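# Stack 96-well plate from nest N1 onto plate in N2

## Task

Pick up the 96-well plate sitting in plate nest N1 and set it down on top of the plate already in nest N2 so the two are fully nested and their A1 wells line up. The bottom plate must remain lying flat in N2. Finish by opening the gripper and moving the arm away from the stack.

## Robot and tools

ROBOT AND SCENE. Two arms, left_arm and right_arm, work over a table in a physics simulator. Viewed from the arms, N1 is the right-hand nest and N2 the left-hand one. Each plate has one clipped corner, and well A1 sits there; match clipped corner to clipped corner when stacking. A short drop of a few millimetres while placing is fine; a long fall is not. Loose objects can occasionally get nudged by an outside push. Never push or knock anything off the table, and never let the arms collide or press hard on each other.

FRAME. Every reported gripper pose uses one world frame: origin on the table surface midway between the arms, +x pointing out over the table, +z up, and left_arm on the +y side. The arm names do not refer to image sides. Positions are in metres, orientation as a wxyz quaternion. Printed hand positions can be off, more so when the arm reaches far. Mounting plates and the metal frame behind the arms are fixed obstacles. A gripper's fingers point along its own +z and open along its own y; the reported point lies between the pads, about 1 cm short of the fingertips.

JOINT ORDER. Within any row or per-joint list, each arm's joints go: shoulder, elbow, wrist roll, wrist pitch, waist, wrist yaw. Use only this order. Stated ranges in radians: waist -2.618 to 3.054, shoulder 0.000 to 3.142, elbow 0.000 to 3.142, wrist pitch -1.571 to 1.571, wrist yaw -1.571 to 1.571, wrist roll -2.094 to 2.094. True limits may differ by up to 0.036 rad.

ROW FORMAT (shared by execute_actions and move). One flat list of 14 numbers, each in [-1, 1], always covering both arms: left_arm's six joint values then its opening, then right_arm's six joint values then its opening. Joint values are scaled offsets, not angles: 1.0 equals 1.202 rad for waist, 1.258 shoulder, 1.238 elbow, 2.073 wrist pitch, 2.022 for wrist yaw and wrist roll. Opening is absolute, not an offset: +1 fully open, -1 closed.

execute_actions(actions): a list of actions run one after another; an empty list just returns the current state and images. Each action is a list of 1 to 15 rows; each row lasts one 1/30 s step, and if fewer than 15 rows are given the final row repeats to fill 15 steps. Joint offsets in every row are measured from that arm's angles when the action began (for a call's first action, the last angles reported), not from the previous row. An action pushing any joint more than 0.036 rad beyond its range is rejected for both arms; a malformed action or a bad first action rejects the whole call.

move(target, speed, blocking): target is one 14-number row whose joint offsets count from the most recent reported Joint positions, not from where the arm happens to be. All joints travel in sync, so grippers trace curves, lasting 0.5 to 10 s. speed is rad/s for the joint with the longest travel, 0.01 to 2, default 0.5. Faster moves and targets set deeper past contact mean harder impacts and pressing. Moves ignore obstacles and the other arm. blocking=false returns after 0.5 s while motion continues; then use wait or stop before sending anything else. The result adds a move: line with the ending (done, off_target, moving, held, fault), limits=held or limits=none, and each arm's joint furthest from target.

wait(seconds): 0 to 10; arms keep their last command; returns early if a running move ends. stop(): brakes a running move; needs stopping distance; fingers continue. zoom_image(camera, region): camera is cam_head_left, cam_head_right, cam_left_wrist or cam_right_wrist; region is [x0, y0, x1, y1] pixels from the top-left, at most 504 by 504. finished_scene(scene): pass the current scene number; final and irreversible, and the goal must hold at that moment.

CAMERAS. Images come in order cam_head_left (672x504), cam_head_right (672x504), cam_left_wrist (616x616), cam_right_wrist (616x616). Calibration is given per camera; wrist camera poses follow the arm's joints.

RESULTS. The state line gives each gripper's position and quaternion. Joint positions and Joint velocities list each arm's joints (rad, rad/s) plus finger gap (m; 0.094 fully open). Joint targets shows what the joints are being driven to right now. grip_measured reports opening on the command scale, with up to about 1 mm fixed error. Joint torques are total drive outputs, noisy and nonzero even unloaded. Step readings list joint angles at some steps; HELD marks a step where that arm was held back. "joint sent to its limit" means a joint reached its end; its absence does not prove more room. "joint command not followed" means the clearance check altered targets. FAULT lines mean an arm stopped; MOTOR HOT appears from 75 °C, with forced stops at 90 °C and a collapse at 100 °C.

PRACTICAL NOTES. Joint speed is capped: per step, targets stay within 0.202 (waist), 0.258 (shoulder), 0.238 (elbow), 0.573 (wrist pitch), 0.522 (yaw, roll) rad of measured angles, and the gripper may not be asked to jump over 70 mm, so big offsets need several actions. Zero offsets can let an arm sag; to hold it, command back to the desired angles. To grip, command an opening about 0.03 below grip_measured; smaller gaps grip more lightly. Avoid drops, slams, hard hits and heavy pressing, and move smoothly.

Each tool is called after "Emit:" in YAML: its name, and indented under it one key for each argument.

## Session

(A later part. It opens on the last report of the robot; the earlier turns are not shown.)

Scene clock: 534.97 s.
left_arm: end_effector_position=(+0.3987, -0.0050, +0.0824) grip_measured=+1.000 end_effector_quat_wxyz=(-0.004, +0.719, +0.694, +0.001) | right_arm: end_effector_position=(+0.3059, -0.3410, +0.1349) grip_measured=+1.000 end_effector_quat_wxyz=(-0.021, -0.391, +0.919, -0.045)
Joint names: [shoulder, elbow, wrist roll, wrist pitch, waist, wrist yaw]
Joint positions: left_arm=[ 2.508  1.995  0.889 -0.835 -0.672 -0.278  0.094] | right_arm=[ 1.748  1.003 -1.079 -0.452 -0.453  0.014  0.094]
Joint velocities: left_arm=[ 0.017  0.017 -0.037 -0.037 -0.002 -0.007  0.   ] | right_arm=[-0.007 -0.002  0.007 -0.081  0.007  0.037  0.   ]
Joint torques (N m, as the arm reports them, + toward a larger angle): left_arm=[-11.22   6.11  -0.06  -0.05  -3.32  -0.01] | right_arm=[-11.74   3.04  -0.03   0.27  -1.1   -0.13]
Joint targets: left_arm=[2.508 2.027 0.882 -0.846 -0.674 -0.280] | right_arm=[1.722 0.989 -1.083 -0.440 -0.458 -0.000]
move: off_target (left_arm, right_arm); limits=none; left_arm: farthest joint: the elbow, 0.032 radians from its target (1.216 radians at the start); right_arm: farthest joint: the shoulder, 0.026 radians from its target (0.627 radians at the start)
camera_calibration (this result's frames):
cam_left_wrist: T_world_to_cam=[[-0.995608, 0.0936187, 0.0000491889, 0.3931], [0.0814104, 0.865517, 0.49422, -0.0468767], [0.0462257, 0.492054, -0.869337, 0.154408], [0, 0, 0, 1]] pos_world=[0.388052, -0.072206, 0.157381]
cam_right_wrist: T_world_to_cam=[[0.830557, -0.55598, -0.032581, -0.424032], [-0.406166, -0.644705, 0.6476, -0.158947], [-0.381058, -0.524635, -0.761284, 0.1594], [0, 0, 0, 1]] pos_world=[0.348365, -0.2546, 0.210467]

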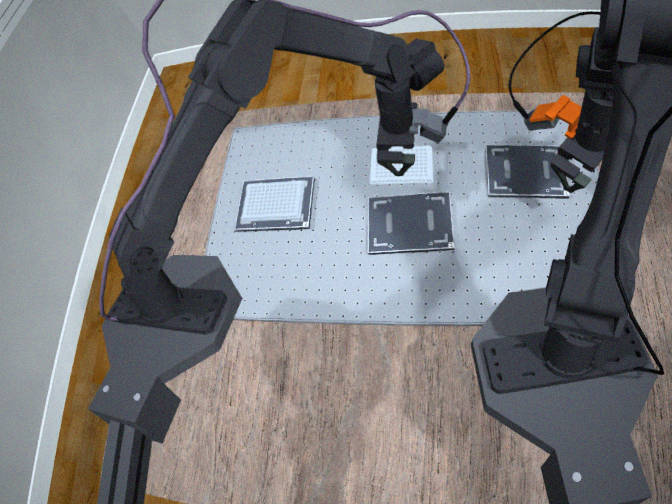

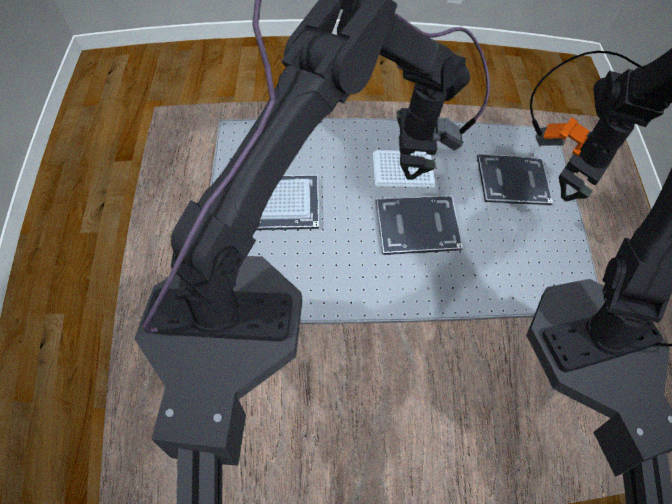

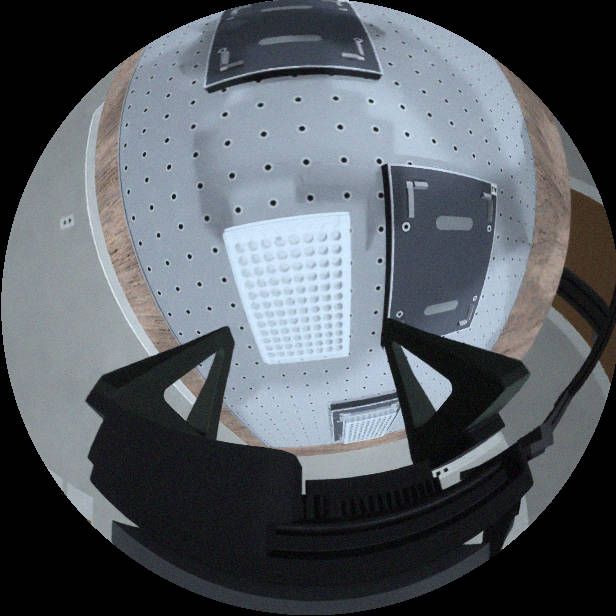

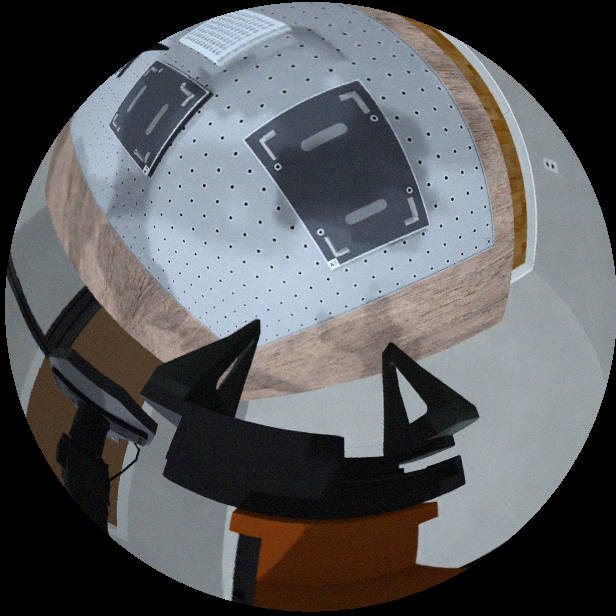

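Emit:
move:
  target: [0.0556, 0.0509, -0.0188, 0.0304, 0.0191, 0.0079, 1, -0.0207, -0.0113, -0.002, 0.0058, -0.004, -0.007, 1]
  speed: 0.1

Scene clock: 576.07 s.
left_arm: end_effector_position=(+0.4062, -0.0043, +0.0560) grip_measured=+1.000 end_effector_quat_wxyz=(+0.001, +0.699, +0.715, +0.003) | right_arm: end_effector_position=(+0.3060, -0.3411, +0.1349) grip_measured=+1.000 end_effector_quat_wxyz=(-0.020, -0.391, +0.919, -0.046)
Joint names: [shoulder, elbow, wrist roll, wrist pitch, waist, wrist yaw]
Joint positions: left_arm=[ 2.575  2.027  0.859 -0.781 -0.648 -0.275  0.094] | right_arm=[ 1.748  1.003 -1.079 -0.451 -0.453  0.014  0.094]
Joint velocities: left_arm=[-0.012 -0.002 -0.007  0.081 -0.007 -0.051  0.   ] | right_arm=[-0.002  0.017 -0.081  0.022 -0.012 -0.095  0.   ]
Joint torques (N m, as the arm reports them, + toward a larger angle): left_arm=[-11.2    5.95  -0.04   0.22  -3.1    0.12] | right_arm=[-11.76   3.07  -0.03   0.23  -1.02  -0.13]
Joint targets: left_arm=[2.578 2.058 0.852 -0.771 -0.648 -0.262] | right_arm=[1.722 0.989 -1.083 -0.440 -0.458 -0.000]
move: off_target (left_arm, right_arm); limits=none; left_arm: farthest joint: the elbow, 0.031 radians from its target (0.063 radians at the start); right_arm: farthest joint: the shoulder, 0.026 radians from its target (0.026 radians at the start)
camera_calibration (this result's frames):
cam_left_wrist: T_world_to_cam=[[-0.999289, 0.0360415, -0.0110522, 0.402406], [0.0260103, 0.87139, 0.4899, -0.0122775], [0.0272876, 0.489264, -0.871708, 0.138522], [0, 0, 0, 1]] pos_world=[0.398659, -0.0715786, 0.131213]
cam_right_wrist: T_world_to_cam=[[0.830586, -0.555957, -0.0322198, -0.424172], [-0.406382, -0.644651, 0.647517, -0.158832], [-0.380763, -0.524725, -0.761369, 0.159313], [0, 0, 0, 1]] pos_world=[0.348425, -0.254617, 0.210476]

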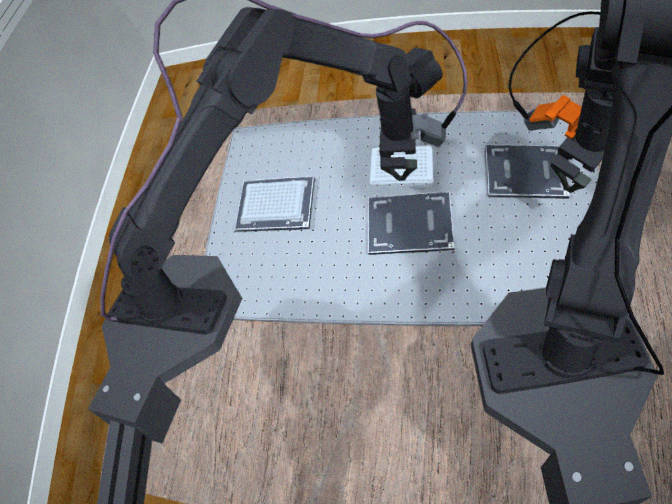

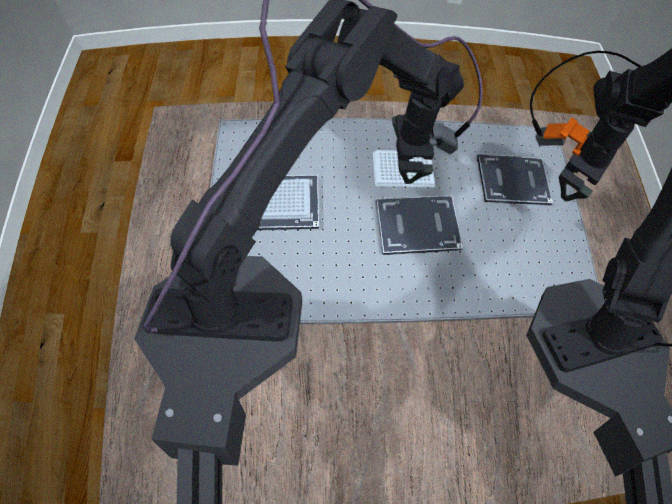

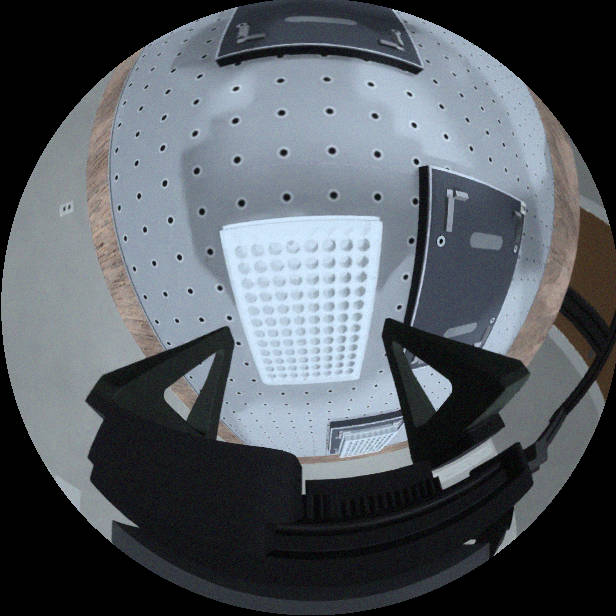

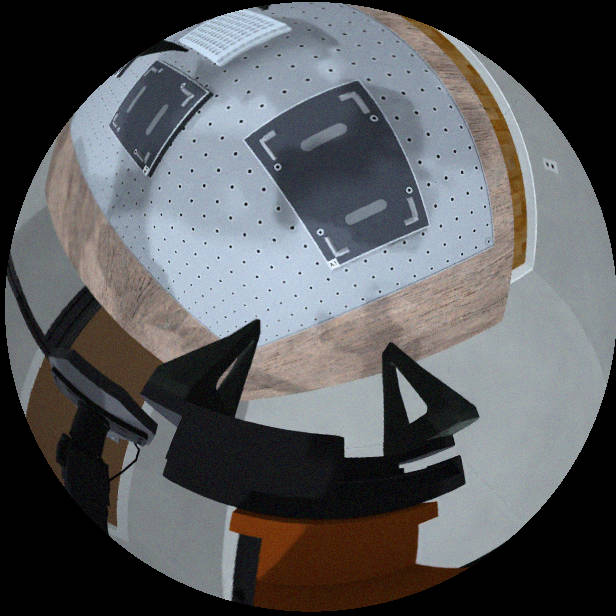

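Emit:
zoom_image:
  camera: "cam_left_wrist"
  region: [200, 200, 410, 400]

Region (200, 200, 410, 400) of cam_left_wrist's 616x616 image, scaled by 2.400, with more detail than that image has; it fills the top 480 rows of this view, and the rest is white.

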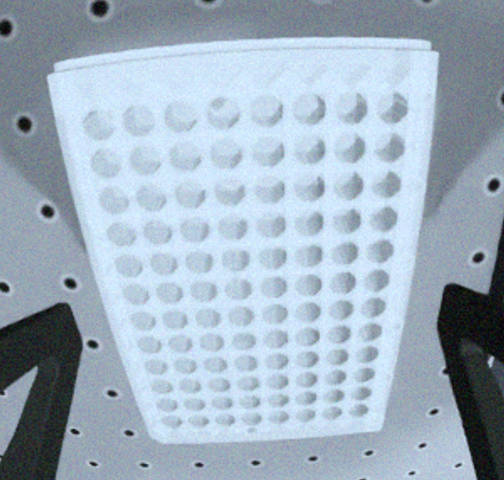

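Emit:
zoom_image:
  camera: "cam_left_wrist"
  region: [335, 205, 395, 255]

Emit:
zoom_image:
  camera: "cam_left_wrist"
  region: [210, 215, 270, 265]

Emit:
zoom_image:
  camera: "cam_left_wrist"
  region: [250, 350, 380, 395]

Region (335, 205, 395, 255) of cam_left_wrist's 616x616 image, scaled by 8.400, with more detail than that image has.

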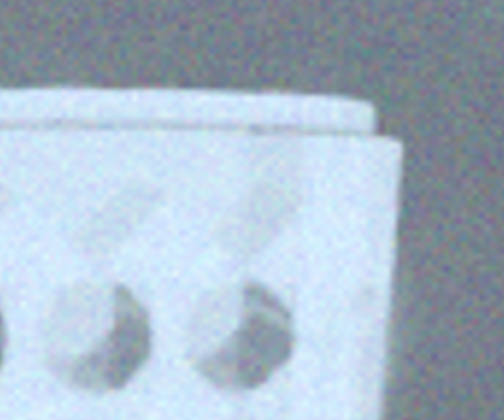

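Region (210, 215, 270, 265) of cam_left_wrist's 616x616 image, scaled by 8.400, with more detail than that image has.

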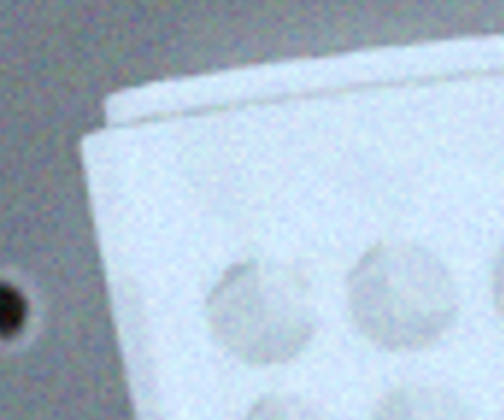

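Region (250, 350, 380, 395) of cam_left_wrist's 616x616 image, scaled by 3.877, with more detail than that image has; it fills the top 174 rows of this view, and the rest is white.

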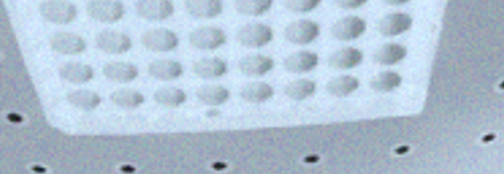

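Emit:
zoom_image:
  camera: "cam_left_wrist"
  region: [250, 355, 300, 395]

Emit:
zoom_image:
  camera: "cam_left_wrist"
  region: [330, 350, 380, 390]

Emit:
zoom_image:
  camera: "cam_head_left"
  region: [360, 140, 445, 195]

Emit:
zoom_image:
  camera: "cam_head_right"
  region: [365, 140, 450, 195]

Region (250, 355, 300, 395) of cam_left_wrist's 616x616 image, scaled by 10.080, with more detail than that image has; it fills the top 403 rows of this view, and the rest is white.

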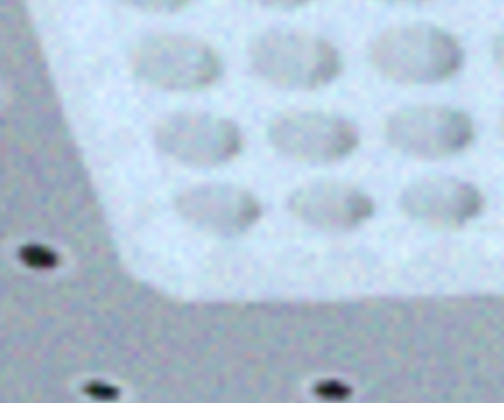

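Region (330, 350, 380, 390) of cam_left_wrist's 616x616 image, scaled by 10.080, with more detail than that image has; it fills the top 403 rows of this view, and the rest is white.

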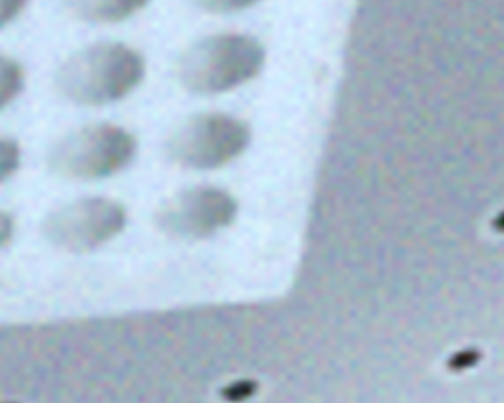

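Region (360, 140, 445, 195) of cam_head_left's 672x504 image, scaled by 5.929, with more detail than that image has; it fills the top 326 rows of this view, and the rest is white.

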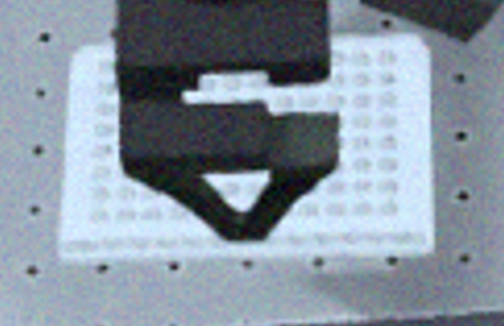

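Region (365, 140, 450, 195) of cam_head_right's 672x504 image, scaled by 5.929, with more detail than that image has; it fills the top 326 rows of this view, and the rest is white.

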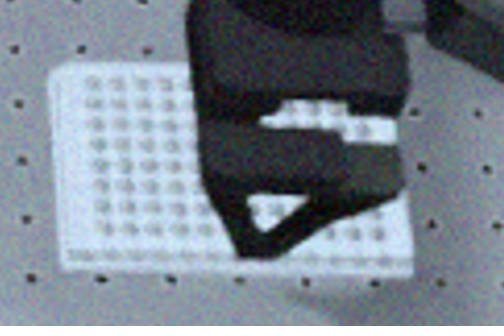

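Emit:
move:
  target: [0.029, 0.0355, -0.0035, 0.0154, 0.005, 0.0035, 1, -0.0207, -0.0113, -0.002, 0.0053, -0.004, -0.007, 1]
  speed: 0.05

Scene clock: 657.00 s.
left_arm: end_effector_position=(+0.4061, -0.0041, +0.0420) grip_measured=+1.000 end_effector_quat_wxyz=(+0.001, +0.696, +0.718, +0.004) | right_arm: end_effector_position=(+0.3060, -0.3410, +0.1349) grip_measured=+1.000 end_effector_quat_wxyz=(-0.020, -0.391, +0.919, -0.045)
Joint names: [shoulder, elbow, wrist roll, wrist pitch, waist, wrist yaw]
Joint positions: left_arm=[ 2.61   2.041  0.858 -0.759 -0.641 -0.275  0.094] | right_arm=[ 1.748  1.003 -1.079 -0.451 -0.453  0.013  0.094]
Joint velocities: left_arm=[ 0.007 -0.017  0.037 -0.022 -0.007 -0.066  0.   ] | right_arm=[-0.012  0.012 -0.007  0.037  0.012 -0.066  0.   ]
Joint torques (N m, as the arm reports them, + toward a larger angle): left_arm=[-11.34   5.88  -0.05   0.22  -3.1    0.06] | right_arm=[-11.76   3.03  -0.02   0.22  -1.04  -0.14]
Joint targets: left_arm=[2.611 2.071 0.852 -0.749 -0.642 -0.268] | right_arm=[1.722 0.989 -1.083 -0.440 -0.458 -0.001]
move: off_target (left_arm, right_arm); limits=none; left_arm: farthest joint: the elbow, 0.030 radians from its target (0.043 radians at the start); right_arm: farthest joint: the shoulder, 0.026 radians from its target (0.026 radians at the start)
camera_calibration (this result's frames):
cam_left_wrist: T_world_to_cam=[[-0.999526, 0.0286711, -0.0112282, 0.402172], [0.0194513, 0.87062, 0.491572, -0.0029461], [0.0238694, 0.49112, -0.870765, 0.127612], [0, 0, 0, 1]] pos_world=[0.398992, -0.0716385, 0.117084]
cam_right_wrist: T_world_to_cam=[[0.830595, -0.555938, -0.0323389, -0.424131], [-0.406443, -0.644892, 0.647239, -0.158804], [-0.38068, -0.524449, -0.761601, 0.159449], [0, 0, 0, 1]] pos_world=[0.348435, -0.254579, 0.210505]

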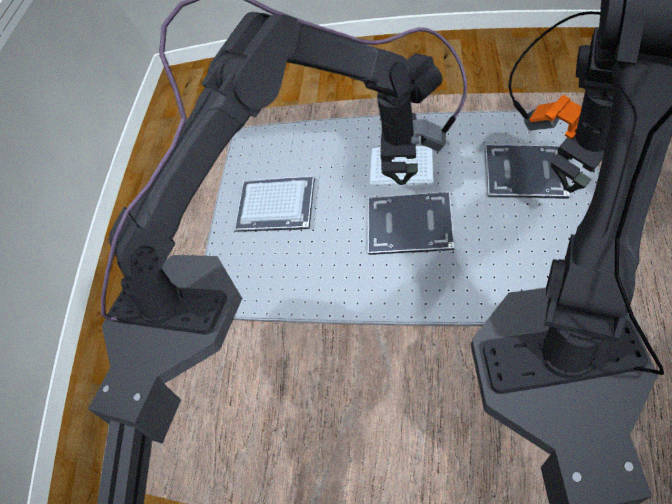

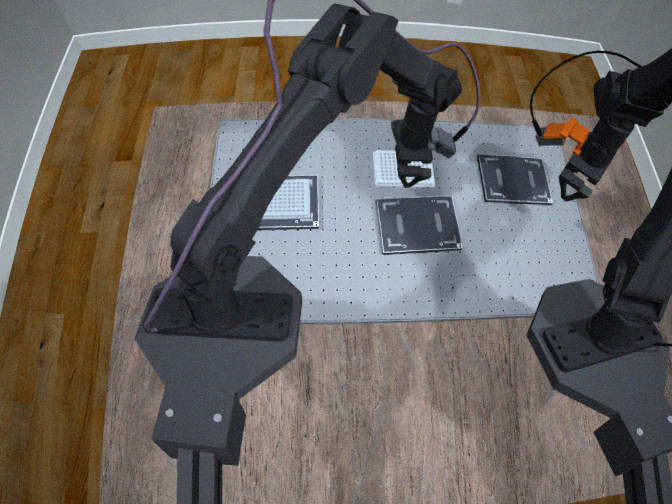

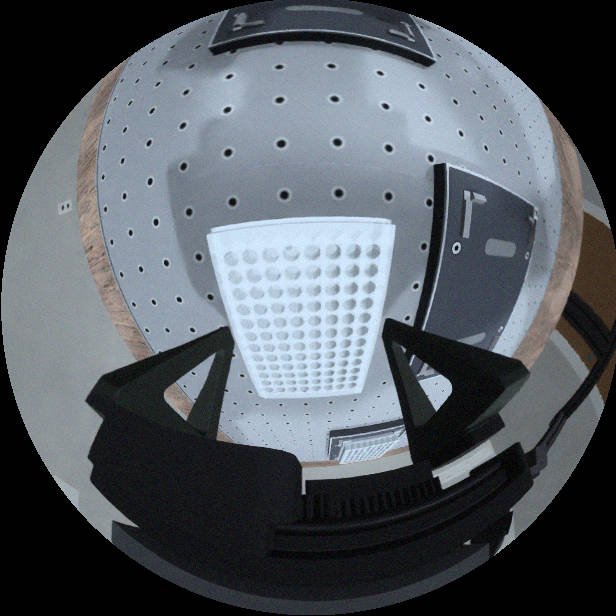

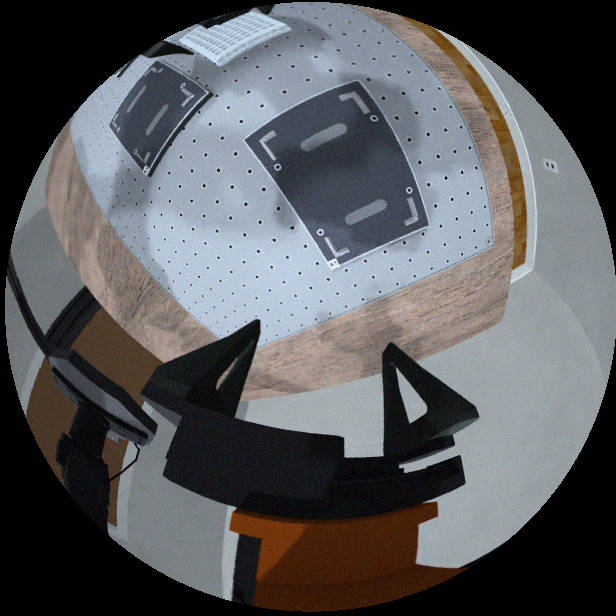

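Emit:
zoom_image:
  camera: "cam_left_wrist"
  region: [195, 205, 415, 405]

Region (195, 205, 415, 405) of cam_left_wrist's 616x616 image, scaled by 2.291, with more detail than that image has; it fills the top 458 rows of this view, and the rest is white.

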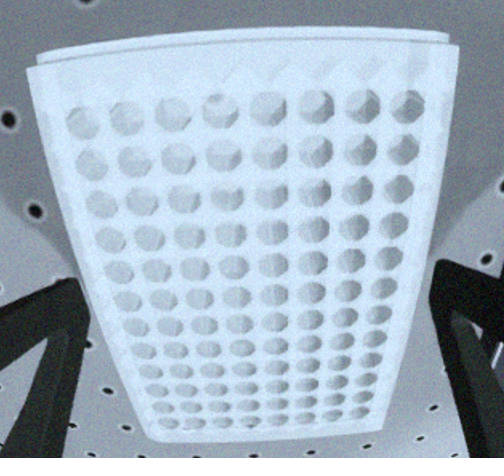

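Emit:
zoom_image:
  camera: "cam_left_wrist"
  region: [210, 130, 410, 240]

Region (210, 130, 410, 240) of cam_left_wrist's 616x616 image, scaled by 2.520, with more detail than that image has; it fills the top 277 rows of this view, and the rest is white.

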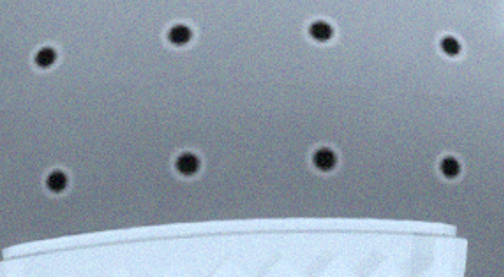

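Emit:
execute_actions:
  actions:
    - [[0.001,0.0242,-0.003,0.0048,-0.001,0.0035,0.95,-0.0207,-0.0113,-0.002,0.0053,-0.004,-0.007,1],[0.001,0.0242,-0.003,0.0048,-0.001,0.0035,0.91,-0.0207,-0.0113,-0.002,0.0053,-0.004,-0.007,1],[0.001,0.0242,-0.003,0.0048,-0.001,0.0035,0.88,-0.0207,-0.0113,-0.002,0.0053,-0.004,-0.007,1],[0.001,0.0242,-0.003,0.0048,-0.001,0.0035,0.86,-0.0207,-0.0113,-0.002,0.0053,-0.004,-0.007,1],[0.001,0.0242,-0.003,0.0048,-0.001,0.0035,0.84,-0.0207,-0.0113,-0.002,0.0053,-0.004,-0.007,1],[0.001,0.0242,-0.003,0.0048,-0.001,0.0035,0.82,-0.0207,-0.0113,-0.002,0.0053,-0.004,-0.007,1],[0.001,0.0242,-0.003,0.0048,-0.001,0.0035,0.80,-0.0207,-0.0113,-0.002,0.0053,-0.004,-0.007,1],[0.001,0.0242,-0.003,0.0048,-0.001,0.0035,0.78,-0.0207,-0.0113,-0.002,0.0053,-0.004,-0.007,1],[0.001,0.0242,-0.003,0.0048,-0.001,0.0035,0.77,-0.0207,-0.0113,-0.002,0.0053,-0.004,-0.007,1],[0.001,0.0242,-0.003,0.0048,-0.001,0.0035,0.76,-0.0207,-0.0113,-0.002,0.0053,-0.004,-0.007,1],[0.001,0.0242,-0.003,0.0048,-0.001,0.0035,0.75,-0.0207,-0.0113,-0.002,0.0053,-0.004,-0.007,1],[0.001,0.0242,-0.003,0.0048,-0.001,0.0035,0.74,-0.0207,-0.0113,-0.002,0.0053,-0.004,-0.007,1],[0.001,0.0242,-0.003,0.0048,-0.001,0.0035,0.73,-0.0207,-0.0113,-0.002,0.0053,-0.004,-0.007,1],[0.001,0.0242,-0.003,0.0048,-0.001,0.0035,0.72,-0.0207,-0.0113,-0.002,0.0053,-0.004,-0.007,1],[0.001,0.0242,-0.003,0.0048,-0.001,0.0035,0.71,-0.0207,-0.0113,-0.002,0.0053,-0.004,-0.007,1]]
    - [[0.001,0.0242,-0.003,0.0048,-0.001,0.0035,0.70,-0.0207,-0.0113,-0.002,0.0053,-0.004,-0.007,1],[0.001,0.0242,-0.003,0.0048,-0.001,0.0035,0.69,-0.0207,-0.0113,-0.002,0.0053,-0.004,-0.007,1]]

Scene clock: 688.80 s.
left_arm: end_effector_position=(+0.4063, -0.0043, +0.0420) grip_measured=+0.712 end_effector_quat_wxyz=(+0.001, +0.696, +0.718, +0.004) | right_arm: end_effector_position=(+0.3060, -0.3409, +0.1349) grip_measured=+1.000 end_effector_quat_wxyz=(-0.020, -0.391, +0.919, -0.045)
Joint names: [shoulder, elbow, wrist roll, wrist pitch, waist, wrist yaw]
Joint positions: left_arm=[ 2.61   2.041  0.858 -0.757 -0.641 -0.275  0.08 ] | right_arm=[ 1.748  1.003 -1.079 -0.451 -0.453  0.013  0.094]
Joint velocities: left_arm=[ 0.002 -0.012 -0.022 -0.007  0.007 -0.037  0.   ] | right_arm=[-0.002  0.007  0.007 -0.051 -0.002 -0.007  0.   ]
Joint torques (N m, as the arm reports them, + toward a larger angle): left_arm=[-11.32   5.85  -0.05   0.22  -3.16   0.07] | right_arm=[-11.72   3.01  -0.03   0.22  -1.03  -0.12]
Joint targets: left_arm=[2.612 2.071 0.852 -0.748 -0.642 -0.268] | right_arm=[1.722 0.989 -1.083 -0.440 -0.458 -0.001]
Step readings (joint positions; steps 1 to 15: 1st action; 16 to 30: 2nd action):
0: left_arm=[2.610 2.041 0.858 -0.759 -0.641 -0.275] | right_arm=[1.748 1.003 -1.079 -0.451 -0.453 0.013]
1: left_arm=[2.610 2.041 0.858 -0.759 -0.641 -0.275] | right_arm=[1.748 1.003 -1.079 -0.451 -0.453 0.013]
2: left_arm=[2.610 2.041 0.858 -0.758 -0.641 -0.275] | right_arm=[1.748 1.003 -1.079 -0.451 -0.453 0.013]
4: left_arm=[2.610 2.041 0.858 -0.758 -0.641 -0.275] | right_arm=[1.748 1.003 -1.079 -0.451 -0.453 0.013]
8: left_arm=[2.610 2.041 0.858 -0.758 -0.641 -0.275] | right_arm=[1.748 1.003 -1.079 -0.451 -0.453 0.013]
15: left_arm=[2.610 2.041 0.858 -0.758 -0.641 -0.275] | right_arm=[1.748 1.003 -1.079 -0.451 -0.453 0.013]
16: left_arm=[2.610 2.041 0.858 -0.757 -0.641 -0.275] | right_arm=[1.748 1.003 -1.079 -0.451 -0.453 0.013]
17: left_arm=[2.610 2.041 0.858 -0.757 -0.641 -0.275] | right_arm=[1.748 1.003 -1.079 -0.451 -0.453 0.013]
19: left_arm=[2.610 2.041 0.858 -0.757 -0.641 -0.275] | right_arm=[1.748 1.003 -1.079 -0.451 -0.453 0.013]
23: left_arm=[2.610 2.041 0.858 -0.757 -0.641 -0.275] | right_arm=[1.748 1.003 -1.079 -0.451 -0.453 0.013]
30: Joint positions above
camera_calibration (this result's frames):
cam_left_wrist: T_world_to_cam=[[-0.999524, 0.0283604, -0.0121036, 0.402426], [0.0187673, 0.870968, 0.490981, -0.00249421], [0.0244662, 0.490521, -0.871086, 0.127461], [0, 0, 0, 1]] pos_world=[0.399163, -0.071763, 0.117125]
cam_right_wrist: T_world_to_cam=[[0.830603, -0.555918, -0.0324579, -0.42409], [-0.406503, -0.645134, 0.64696, -0.158777], [-0.380596, -0.524173, -0.761833, 0.159586], [0, 0, 0, 1]] pos_world=[0.348445, -0.254541, 0.210535]

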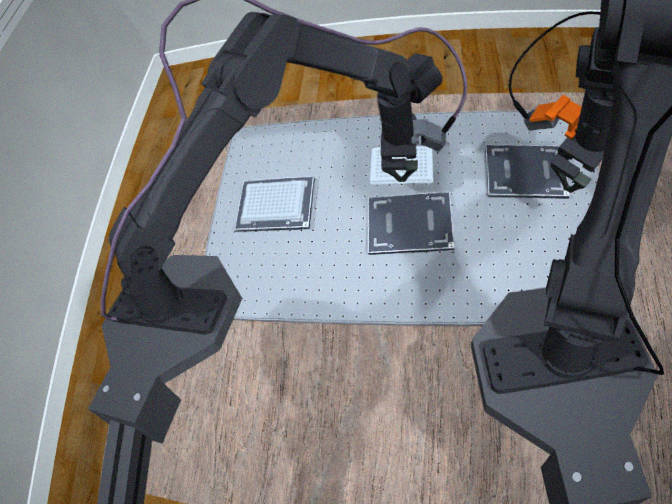

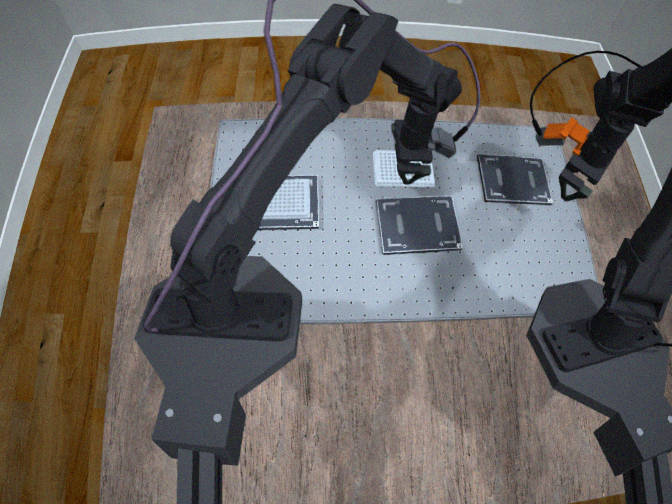

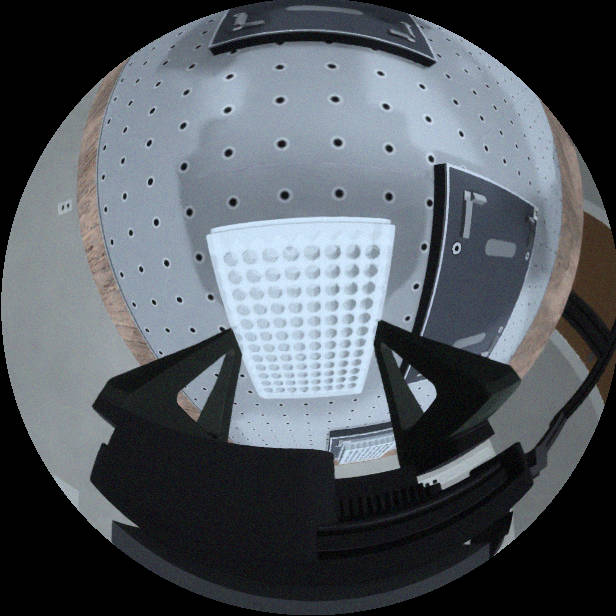

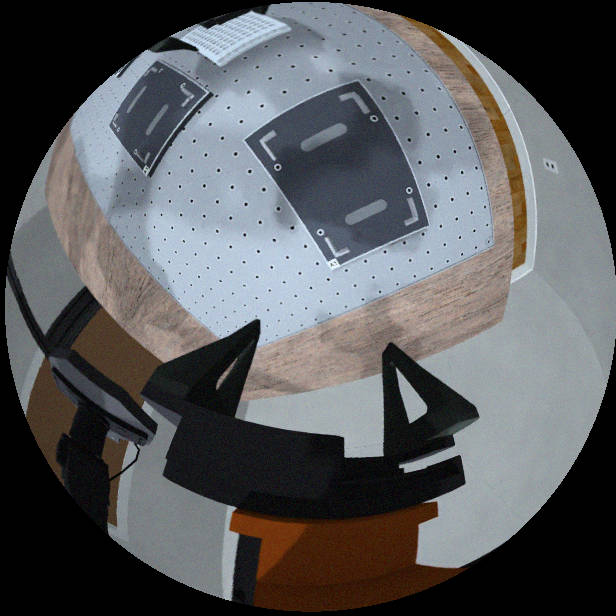

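Emit:
move:
  target: [-0.0906, -0.0444, -0.003, -0.0342, -0.0166, 0.0035, 0.685, -0.0207, -0.0113, -0.002, 0.0053, -0.004, -0.007, 1]
  speed: 0.15

Scene clock: 720.17 s.
left_arm: end_effector_position=(+0.4083, +0.0049, +0.0726) grip_measured=+0.712 end_effector_quat_wxyz=(-0.005, +0.698, +0.717, +0.003) | right_arm: end_effector_position=(+0.3061, -0.3409, +0.1349) grip_measured=+1.000 end_effector_quat_wxyz=(-0.020, -0.391, +0.919, -0.045)
Joint names: [shoulder, elbow, wrist roll, wrist pitch, waist, wrist yaw]
Joint positions: left_arm=[ 2.524  2.002  0.858 -0.817 -0.641 -0.275  0.08 ] | right_arm=[ 1.748  1.003 -1.079 -0.451 -0.453  0.013  0.094]
Joint velocities: left_arm=[-0.002  0.002 -0.022 -0.066 -0.012  0.022  0.001] | right_arm=[-0.007  0.017 -0.007 -0.007  0.002 -0.037  0.   ]
Joint torques (N m, as the arm reports them, + toward a larger angle): left_arm=[-13.13   2.83  -0.05   0.    -4.32   0.07] | right_arm=[-11.74   3.04  -0.03   0.23  -1.03  -0.13]
Joint targets: left_arm=[2.496 1.986 0.852 -0.828 -0.661 -0.268] | right_arm=[1.722 0.989 -1.083 -0.440 -0.458 -0.001]
move: off_target (left_arm, right_arm); limits=none; left_arm: farthest joint: the shoulder, 0.028 radians from its target (0.114 radians at the start); right_arm: farthest joint: the shoulder, 0.026 radians from its target (0.026 radians at the start)
camera_calibration (this result's frames):
cam_left_wrist: T_world_to_cam=[[-0.999495, 0.0316428, -0.0027556, 0.403852], [0.0260843, 0.867223, 0.497236, -0.0290242], [0.0181237, 0.496914, -0.867611, 0.151919], [0, 0, 0, 1]] pos_world=[0.401652, -0.0630993, 0.147352]
cam_right_wrist: T_world_to_cam=[[0.830612, -0.555898, -0.032577, -0.424049], [-0.406563, -0.645376, 0.646682, -0.15875], [-0.380513, -0.523897, -0.762064, 0.159722], [0, 0, 0, 1]] pos_world=[0.348455, -0.254504, 0.210564]

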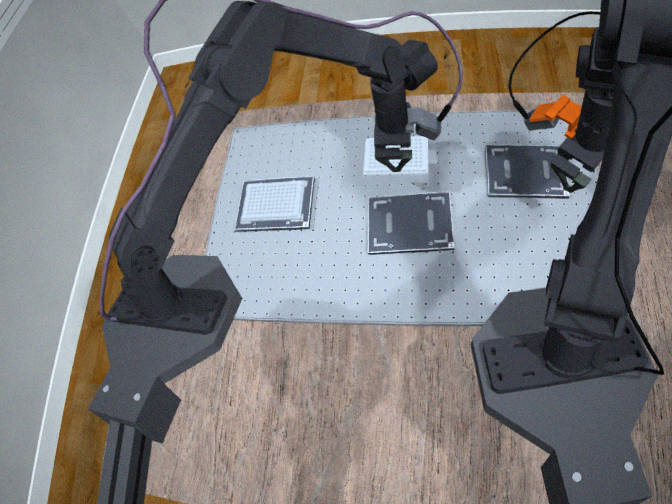

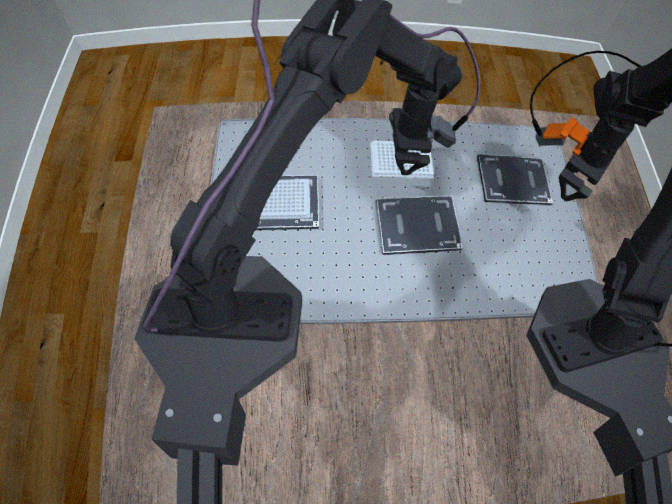

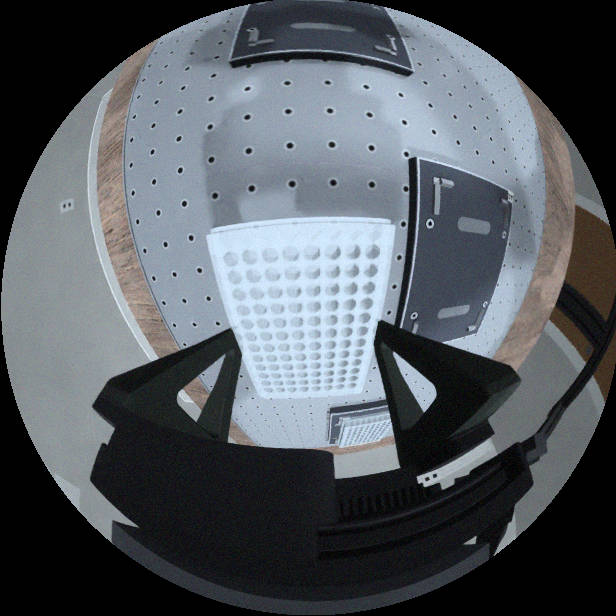

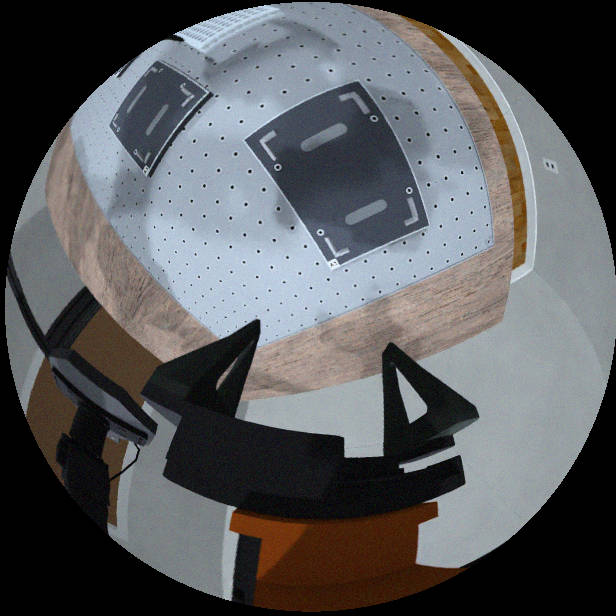

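Emit:
move:
  target: [-0.3537, -0.5040, -0.6558, 0.1192, 0.2188, 0.0430, 0.685, -0.0207, -0.0113, -0.002, 0.0053, -0.004, -0.007, 1]
  speed: 0.8

Scene clock: 740.10 s.
left_arm: end_effector_position=(+0.3999, +0.1556, +0.0980) grip_measured=+0.712 end_effector_quat_wxyz=(-0.012, -0.016, +1.000, +0.004) | right_arm: end_effector_position=(+0.3061, -0.3409, +0.1349) grip_measured=+1.000 end_effector_quat_wxyz=(-0.020, -0.391, +0.919, -0.045)
Joint names: [shoulder, elbow, wrist roll, wrist pitch, waist, wrist yaw]
Joint positions: left_arm=[ 2.108  1.393 -0.46  -0.58  -0.377 -0.193  0.08 ] | right_arm=[ 1.748  1.003 -1.079 -0.451 -0.453  0.013  0.094]
Joint velocities: left_arm=[-0.017  0.017 -0.037  0.037 -0.017  0.007  0.001] | right_arm=[0.012 0.002 0.051 0.007 0.012 0.037 0.   ]
Joint torques (N m, as the arm reports them, + toward a larger angle): left_arm=[-11.4    2.31  -0.02   0.18  -1.83   0.05] | right_arm=[-11.75   3.05  -0.03   0.22  -1.01  -0.13]
Joint targets: left_arm=[2.079 1.378 -0.468 -0.570 -0.378 -0.188] | right_arm=[1.722 0.989 -1.083 -0.440 -0.458 -0.001]
move: off_target (left_arm, right_arm); limits=none; left_arm: farthest joint: the shoulder, 0.029 radians from its target (0.445 radians at the start); right_arm: farthest joint: the shoulder, 0.026 radians from its target (0.026 radians at the start)
camera_calibration (this result's frames):
cam_left_wrist: T_world_to_cam=[[-0.025898, -0.999595, -0.0117822, 0.162779], [-0.86057, 0.0162956, 0.509072, 0.313694], [-0.508674, 0.0233234, -0.860643, 0.38285], [0, 0, 0, 1]] pos_world=[0.468917, 0.148672, 0.171722]
cam_right_wrist: T_world_to_cam=[[0.830612, -0.555898, -0.032577, -0.424049], [-0.406563, -0.645376, 0.646682, -0.15875], [-0.380513, -0.523897, -0.762064, 0.159722], [0, 0, 0, 1]] pos_world=[0.348455, -0.254504, 0.210564]

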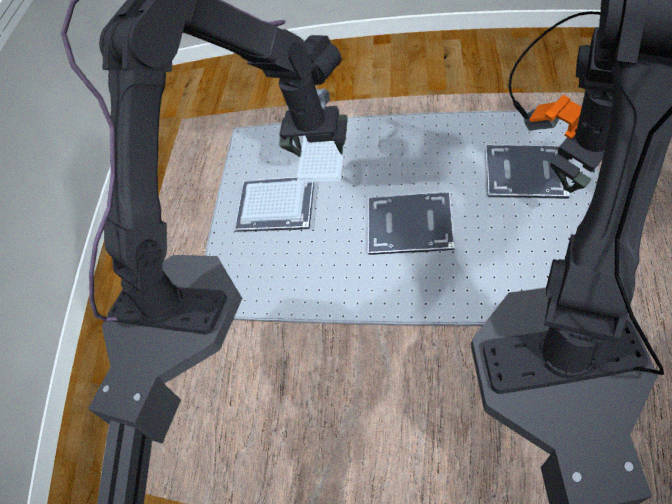

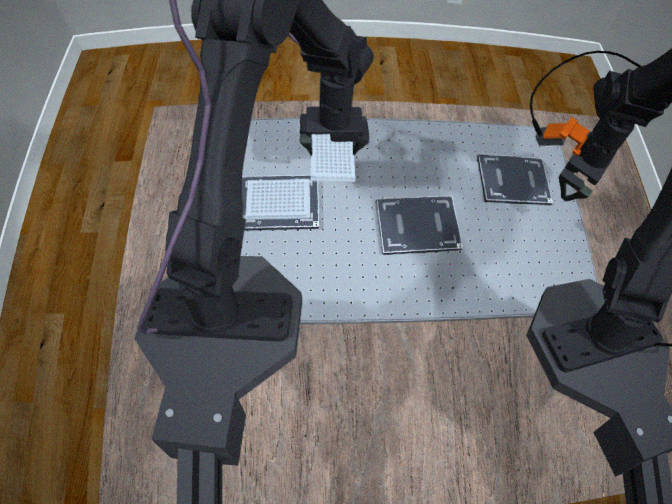

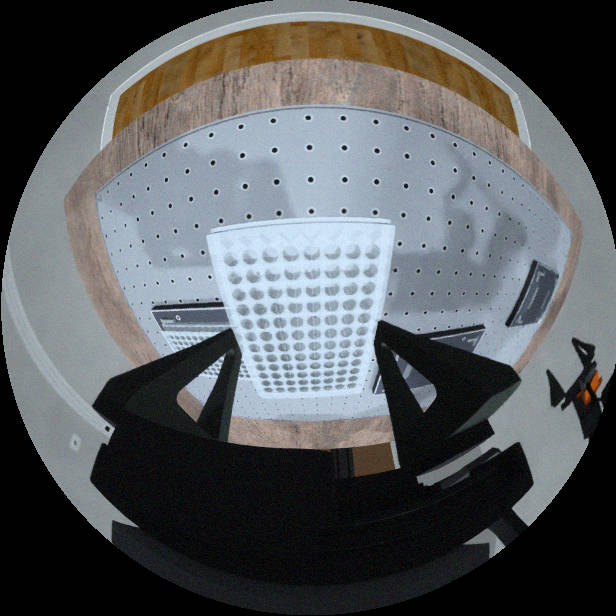

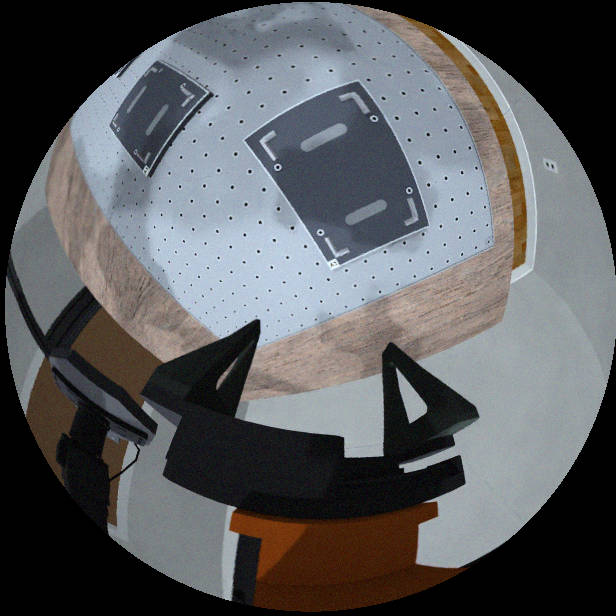

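Emit:
zoom_image:
  camera: "cam_head_right"
  region: [300, 130, 370, 195]

Emit:
zoom_image:
  camera: "cam_head_left"
  region: [285, 135, 355, 195]

Region (300, 130, 370, 195) of cam_head_right's 672x504 image, scaled by 7.200, with more detail than that image has; it fills the top 468 rows of this view, and the rest is white.

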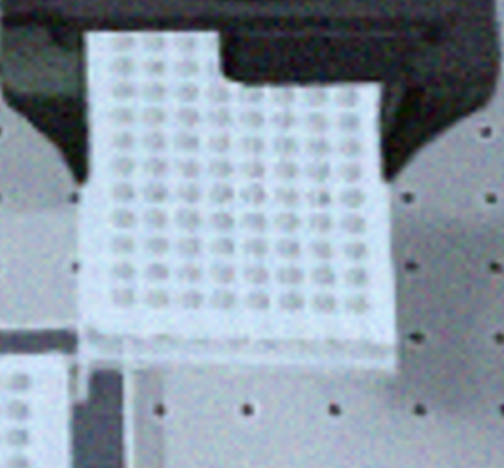

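Region (285, 135, 355, 195) of cam_head_left's 672x504 image, scaled by 7.200, with more detail than that image has; it fills the top 432 rows of this view, and the rest is white.

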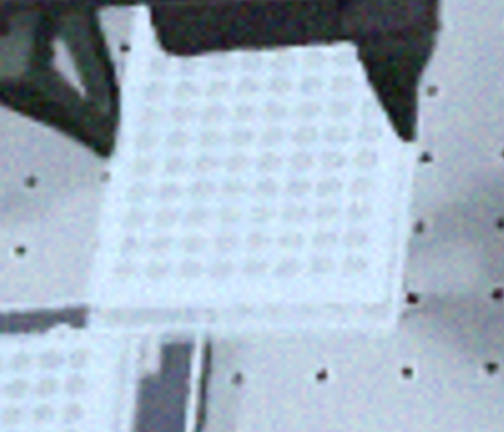

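Emit:
move:
  target: [-0.2377, -0.4992, -0.6578, 0.1920, 0.2047, 0.0396, 0.685, -0.0207, -0.0113, -0.002, 0.0053, -0.004, -0.007, 1]
  speed: 0.8

Scene clock: 755.13 s.
left_arm: end_effector_position=(+0.3178, +0.2657, +0.0848) grip_measured=+0.713 end_effector_quat_wxyz=(+0.002, +0.714, -0.700, +0.003) | right_arm: end_effector_position=(+0.3061, -0.3408, +0.1348) grip_measured=+1.000 end_effector_quat_wxyz=(-0.020, -0.391, +0.919, -0.045)
Joint names: [shoulder, elbow, wrist roll, wrist pitch, waist, wrist yaw]
Joint positions: left_arm=[ 1.834  0.791 -1.782 -0.186 -0.136 -0.114  0.08 ] | right_arm=[ 1.748  1.003 -1.079 -0.451 -0.453  0.012  0.094]
Joint velocities: left_arm=[-0.002 -0.012 -0.007 -0.022 -0.017  0.022 -0.001] | right_arm=[ 0.007 -0.002 -0.037 -0.022 -0.017 -0.022  0.   ]
Joint torques (N m, as the arm reports them, + toward a larger angle): left_arm=[-8.64  0.89 -0.05  0.17 -0.44  0.02] | right_arm=[-11.73   3.04  -0.02   0.23  -1.03  -0.13]
Joint targets: left_arm=[1.808 0.775 -1.790 -0.183 -0.131 -0.113] | right_arm=[1.722 0.989 -1.083 -0.440 -0.458 -0.002]
move: off_target (left_arm, right_arm); limits=none; left_arm: farthest joint: the shoulder, 0.026 radians from its target (0.299 radians at the start); right_arm: farthest joint: the shoulder, 0.026 radians from its target (0.026 radians at the start)
camera_calibration (this result's frames):
cam_left_wrist: T_world_to_cam=[[0.999271, -0.0379993, -0.00362597, -0.311528], [-0.0312621, -0.86919, 0.493488, 0.22097], [-0.0219039, -0.493015, -0.869745, 0.310469], [0, 0, 0, 1]] pos_world=[0.32501, 0.333294, 0.159853]
cam_right_wrist: T_world_to_cam=[[0.830621, -0.555878, -0.032696, -0.424008], [-0.406623, -0.645617, 0.646403, -0.158722], [-0.38043, -0.52362, -0.762296, 0.159858], [0, 0, 0, 1]] pos_world=[0.348465, -0.254466, 0.210594]

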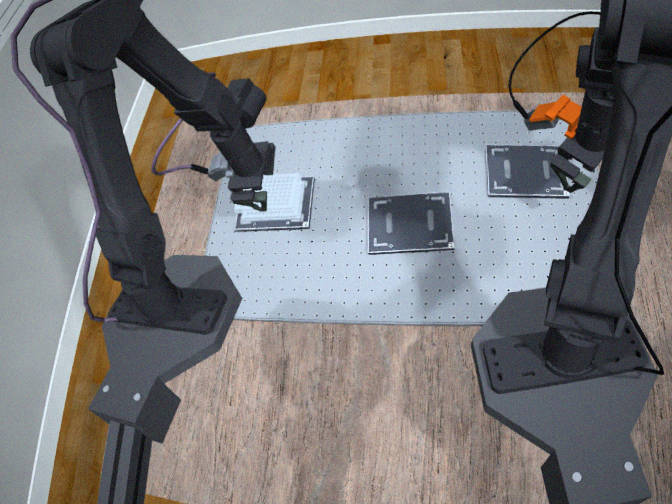

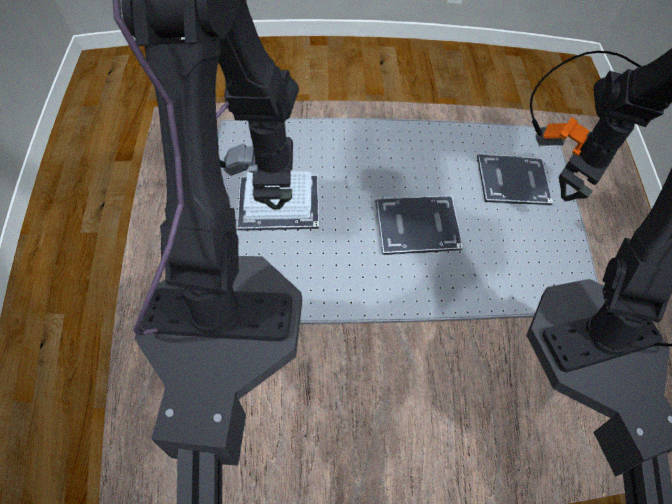

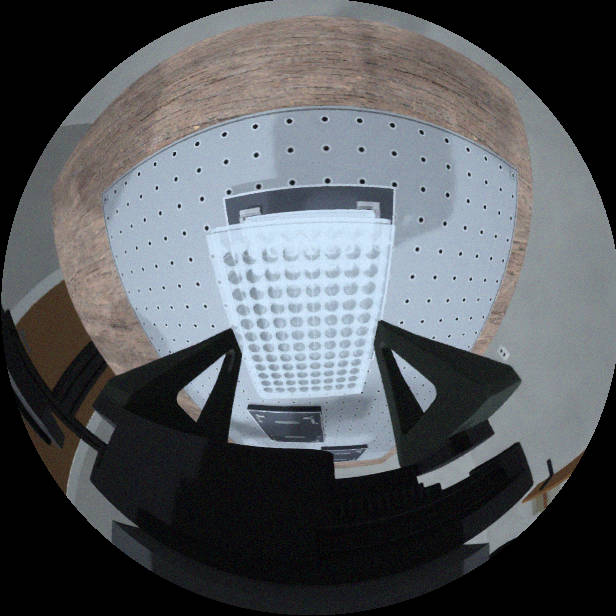

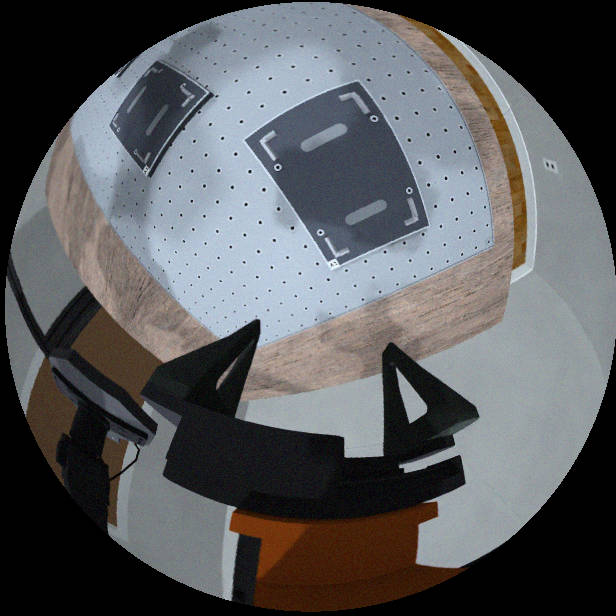

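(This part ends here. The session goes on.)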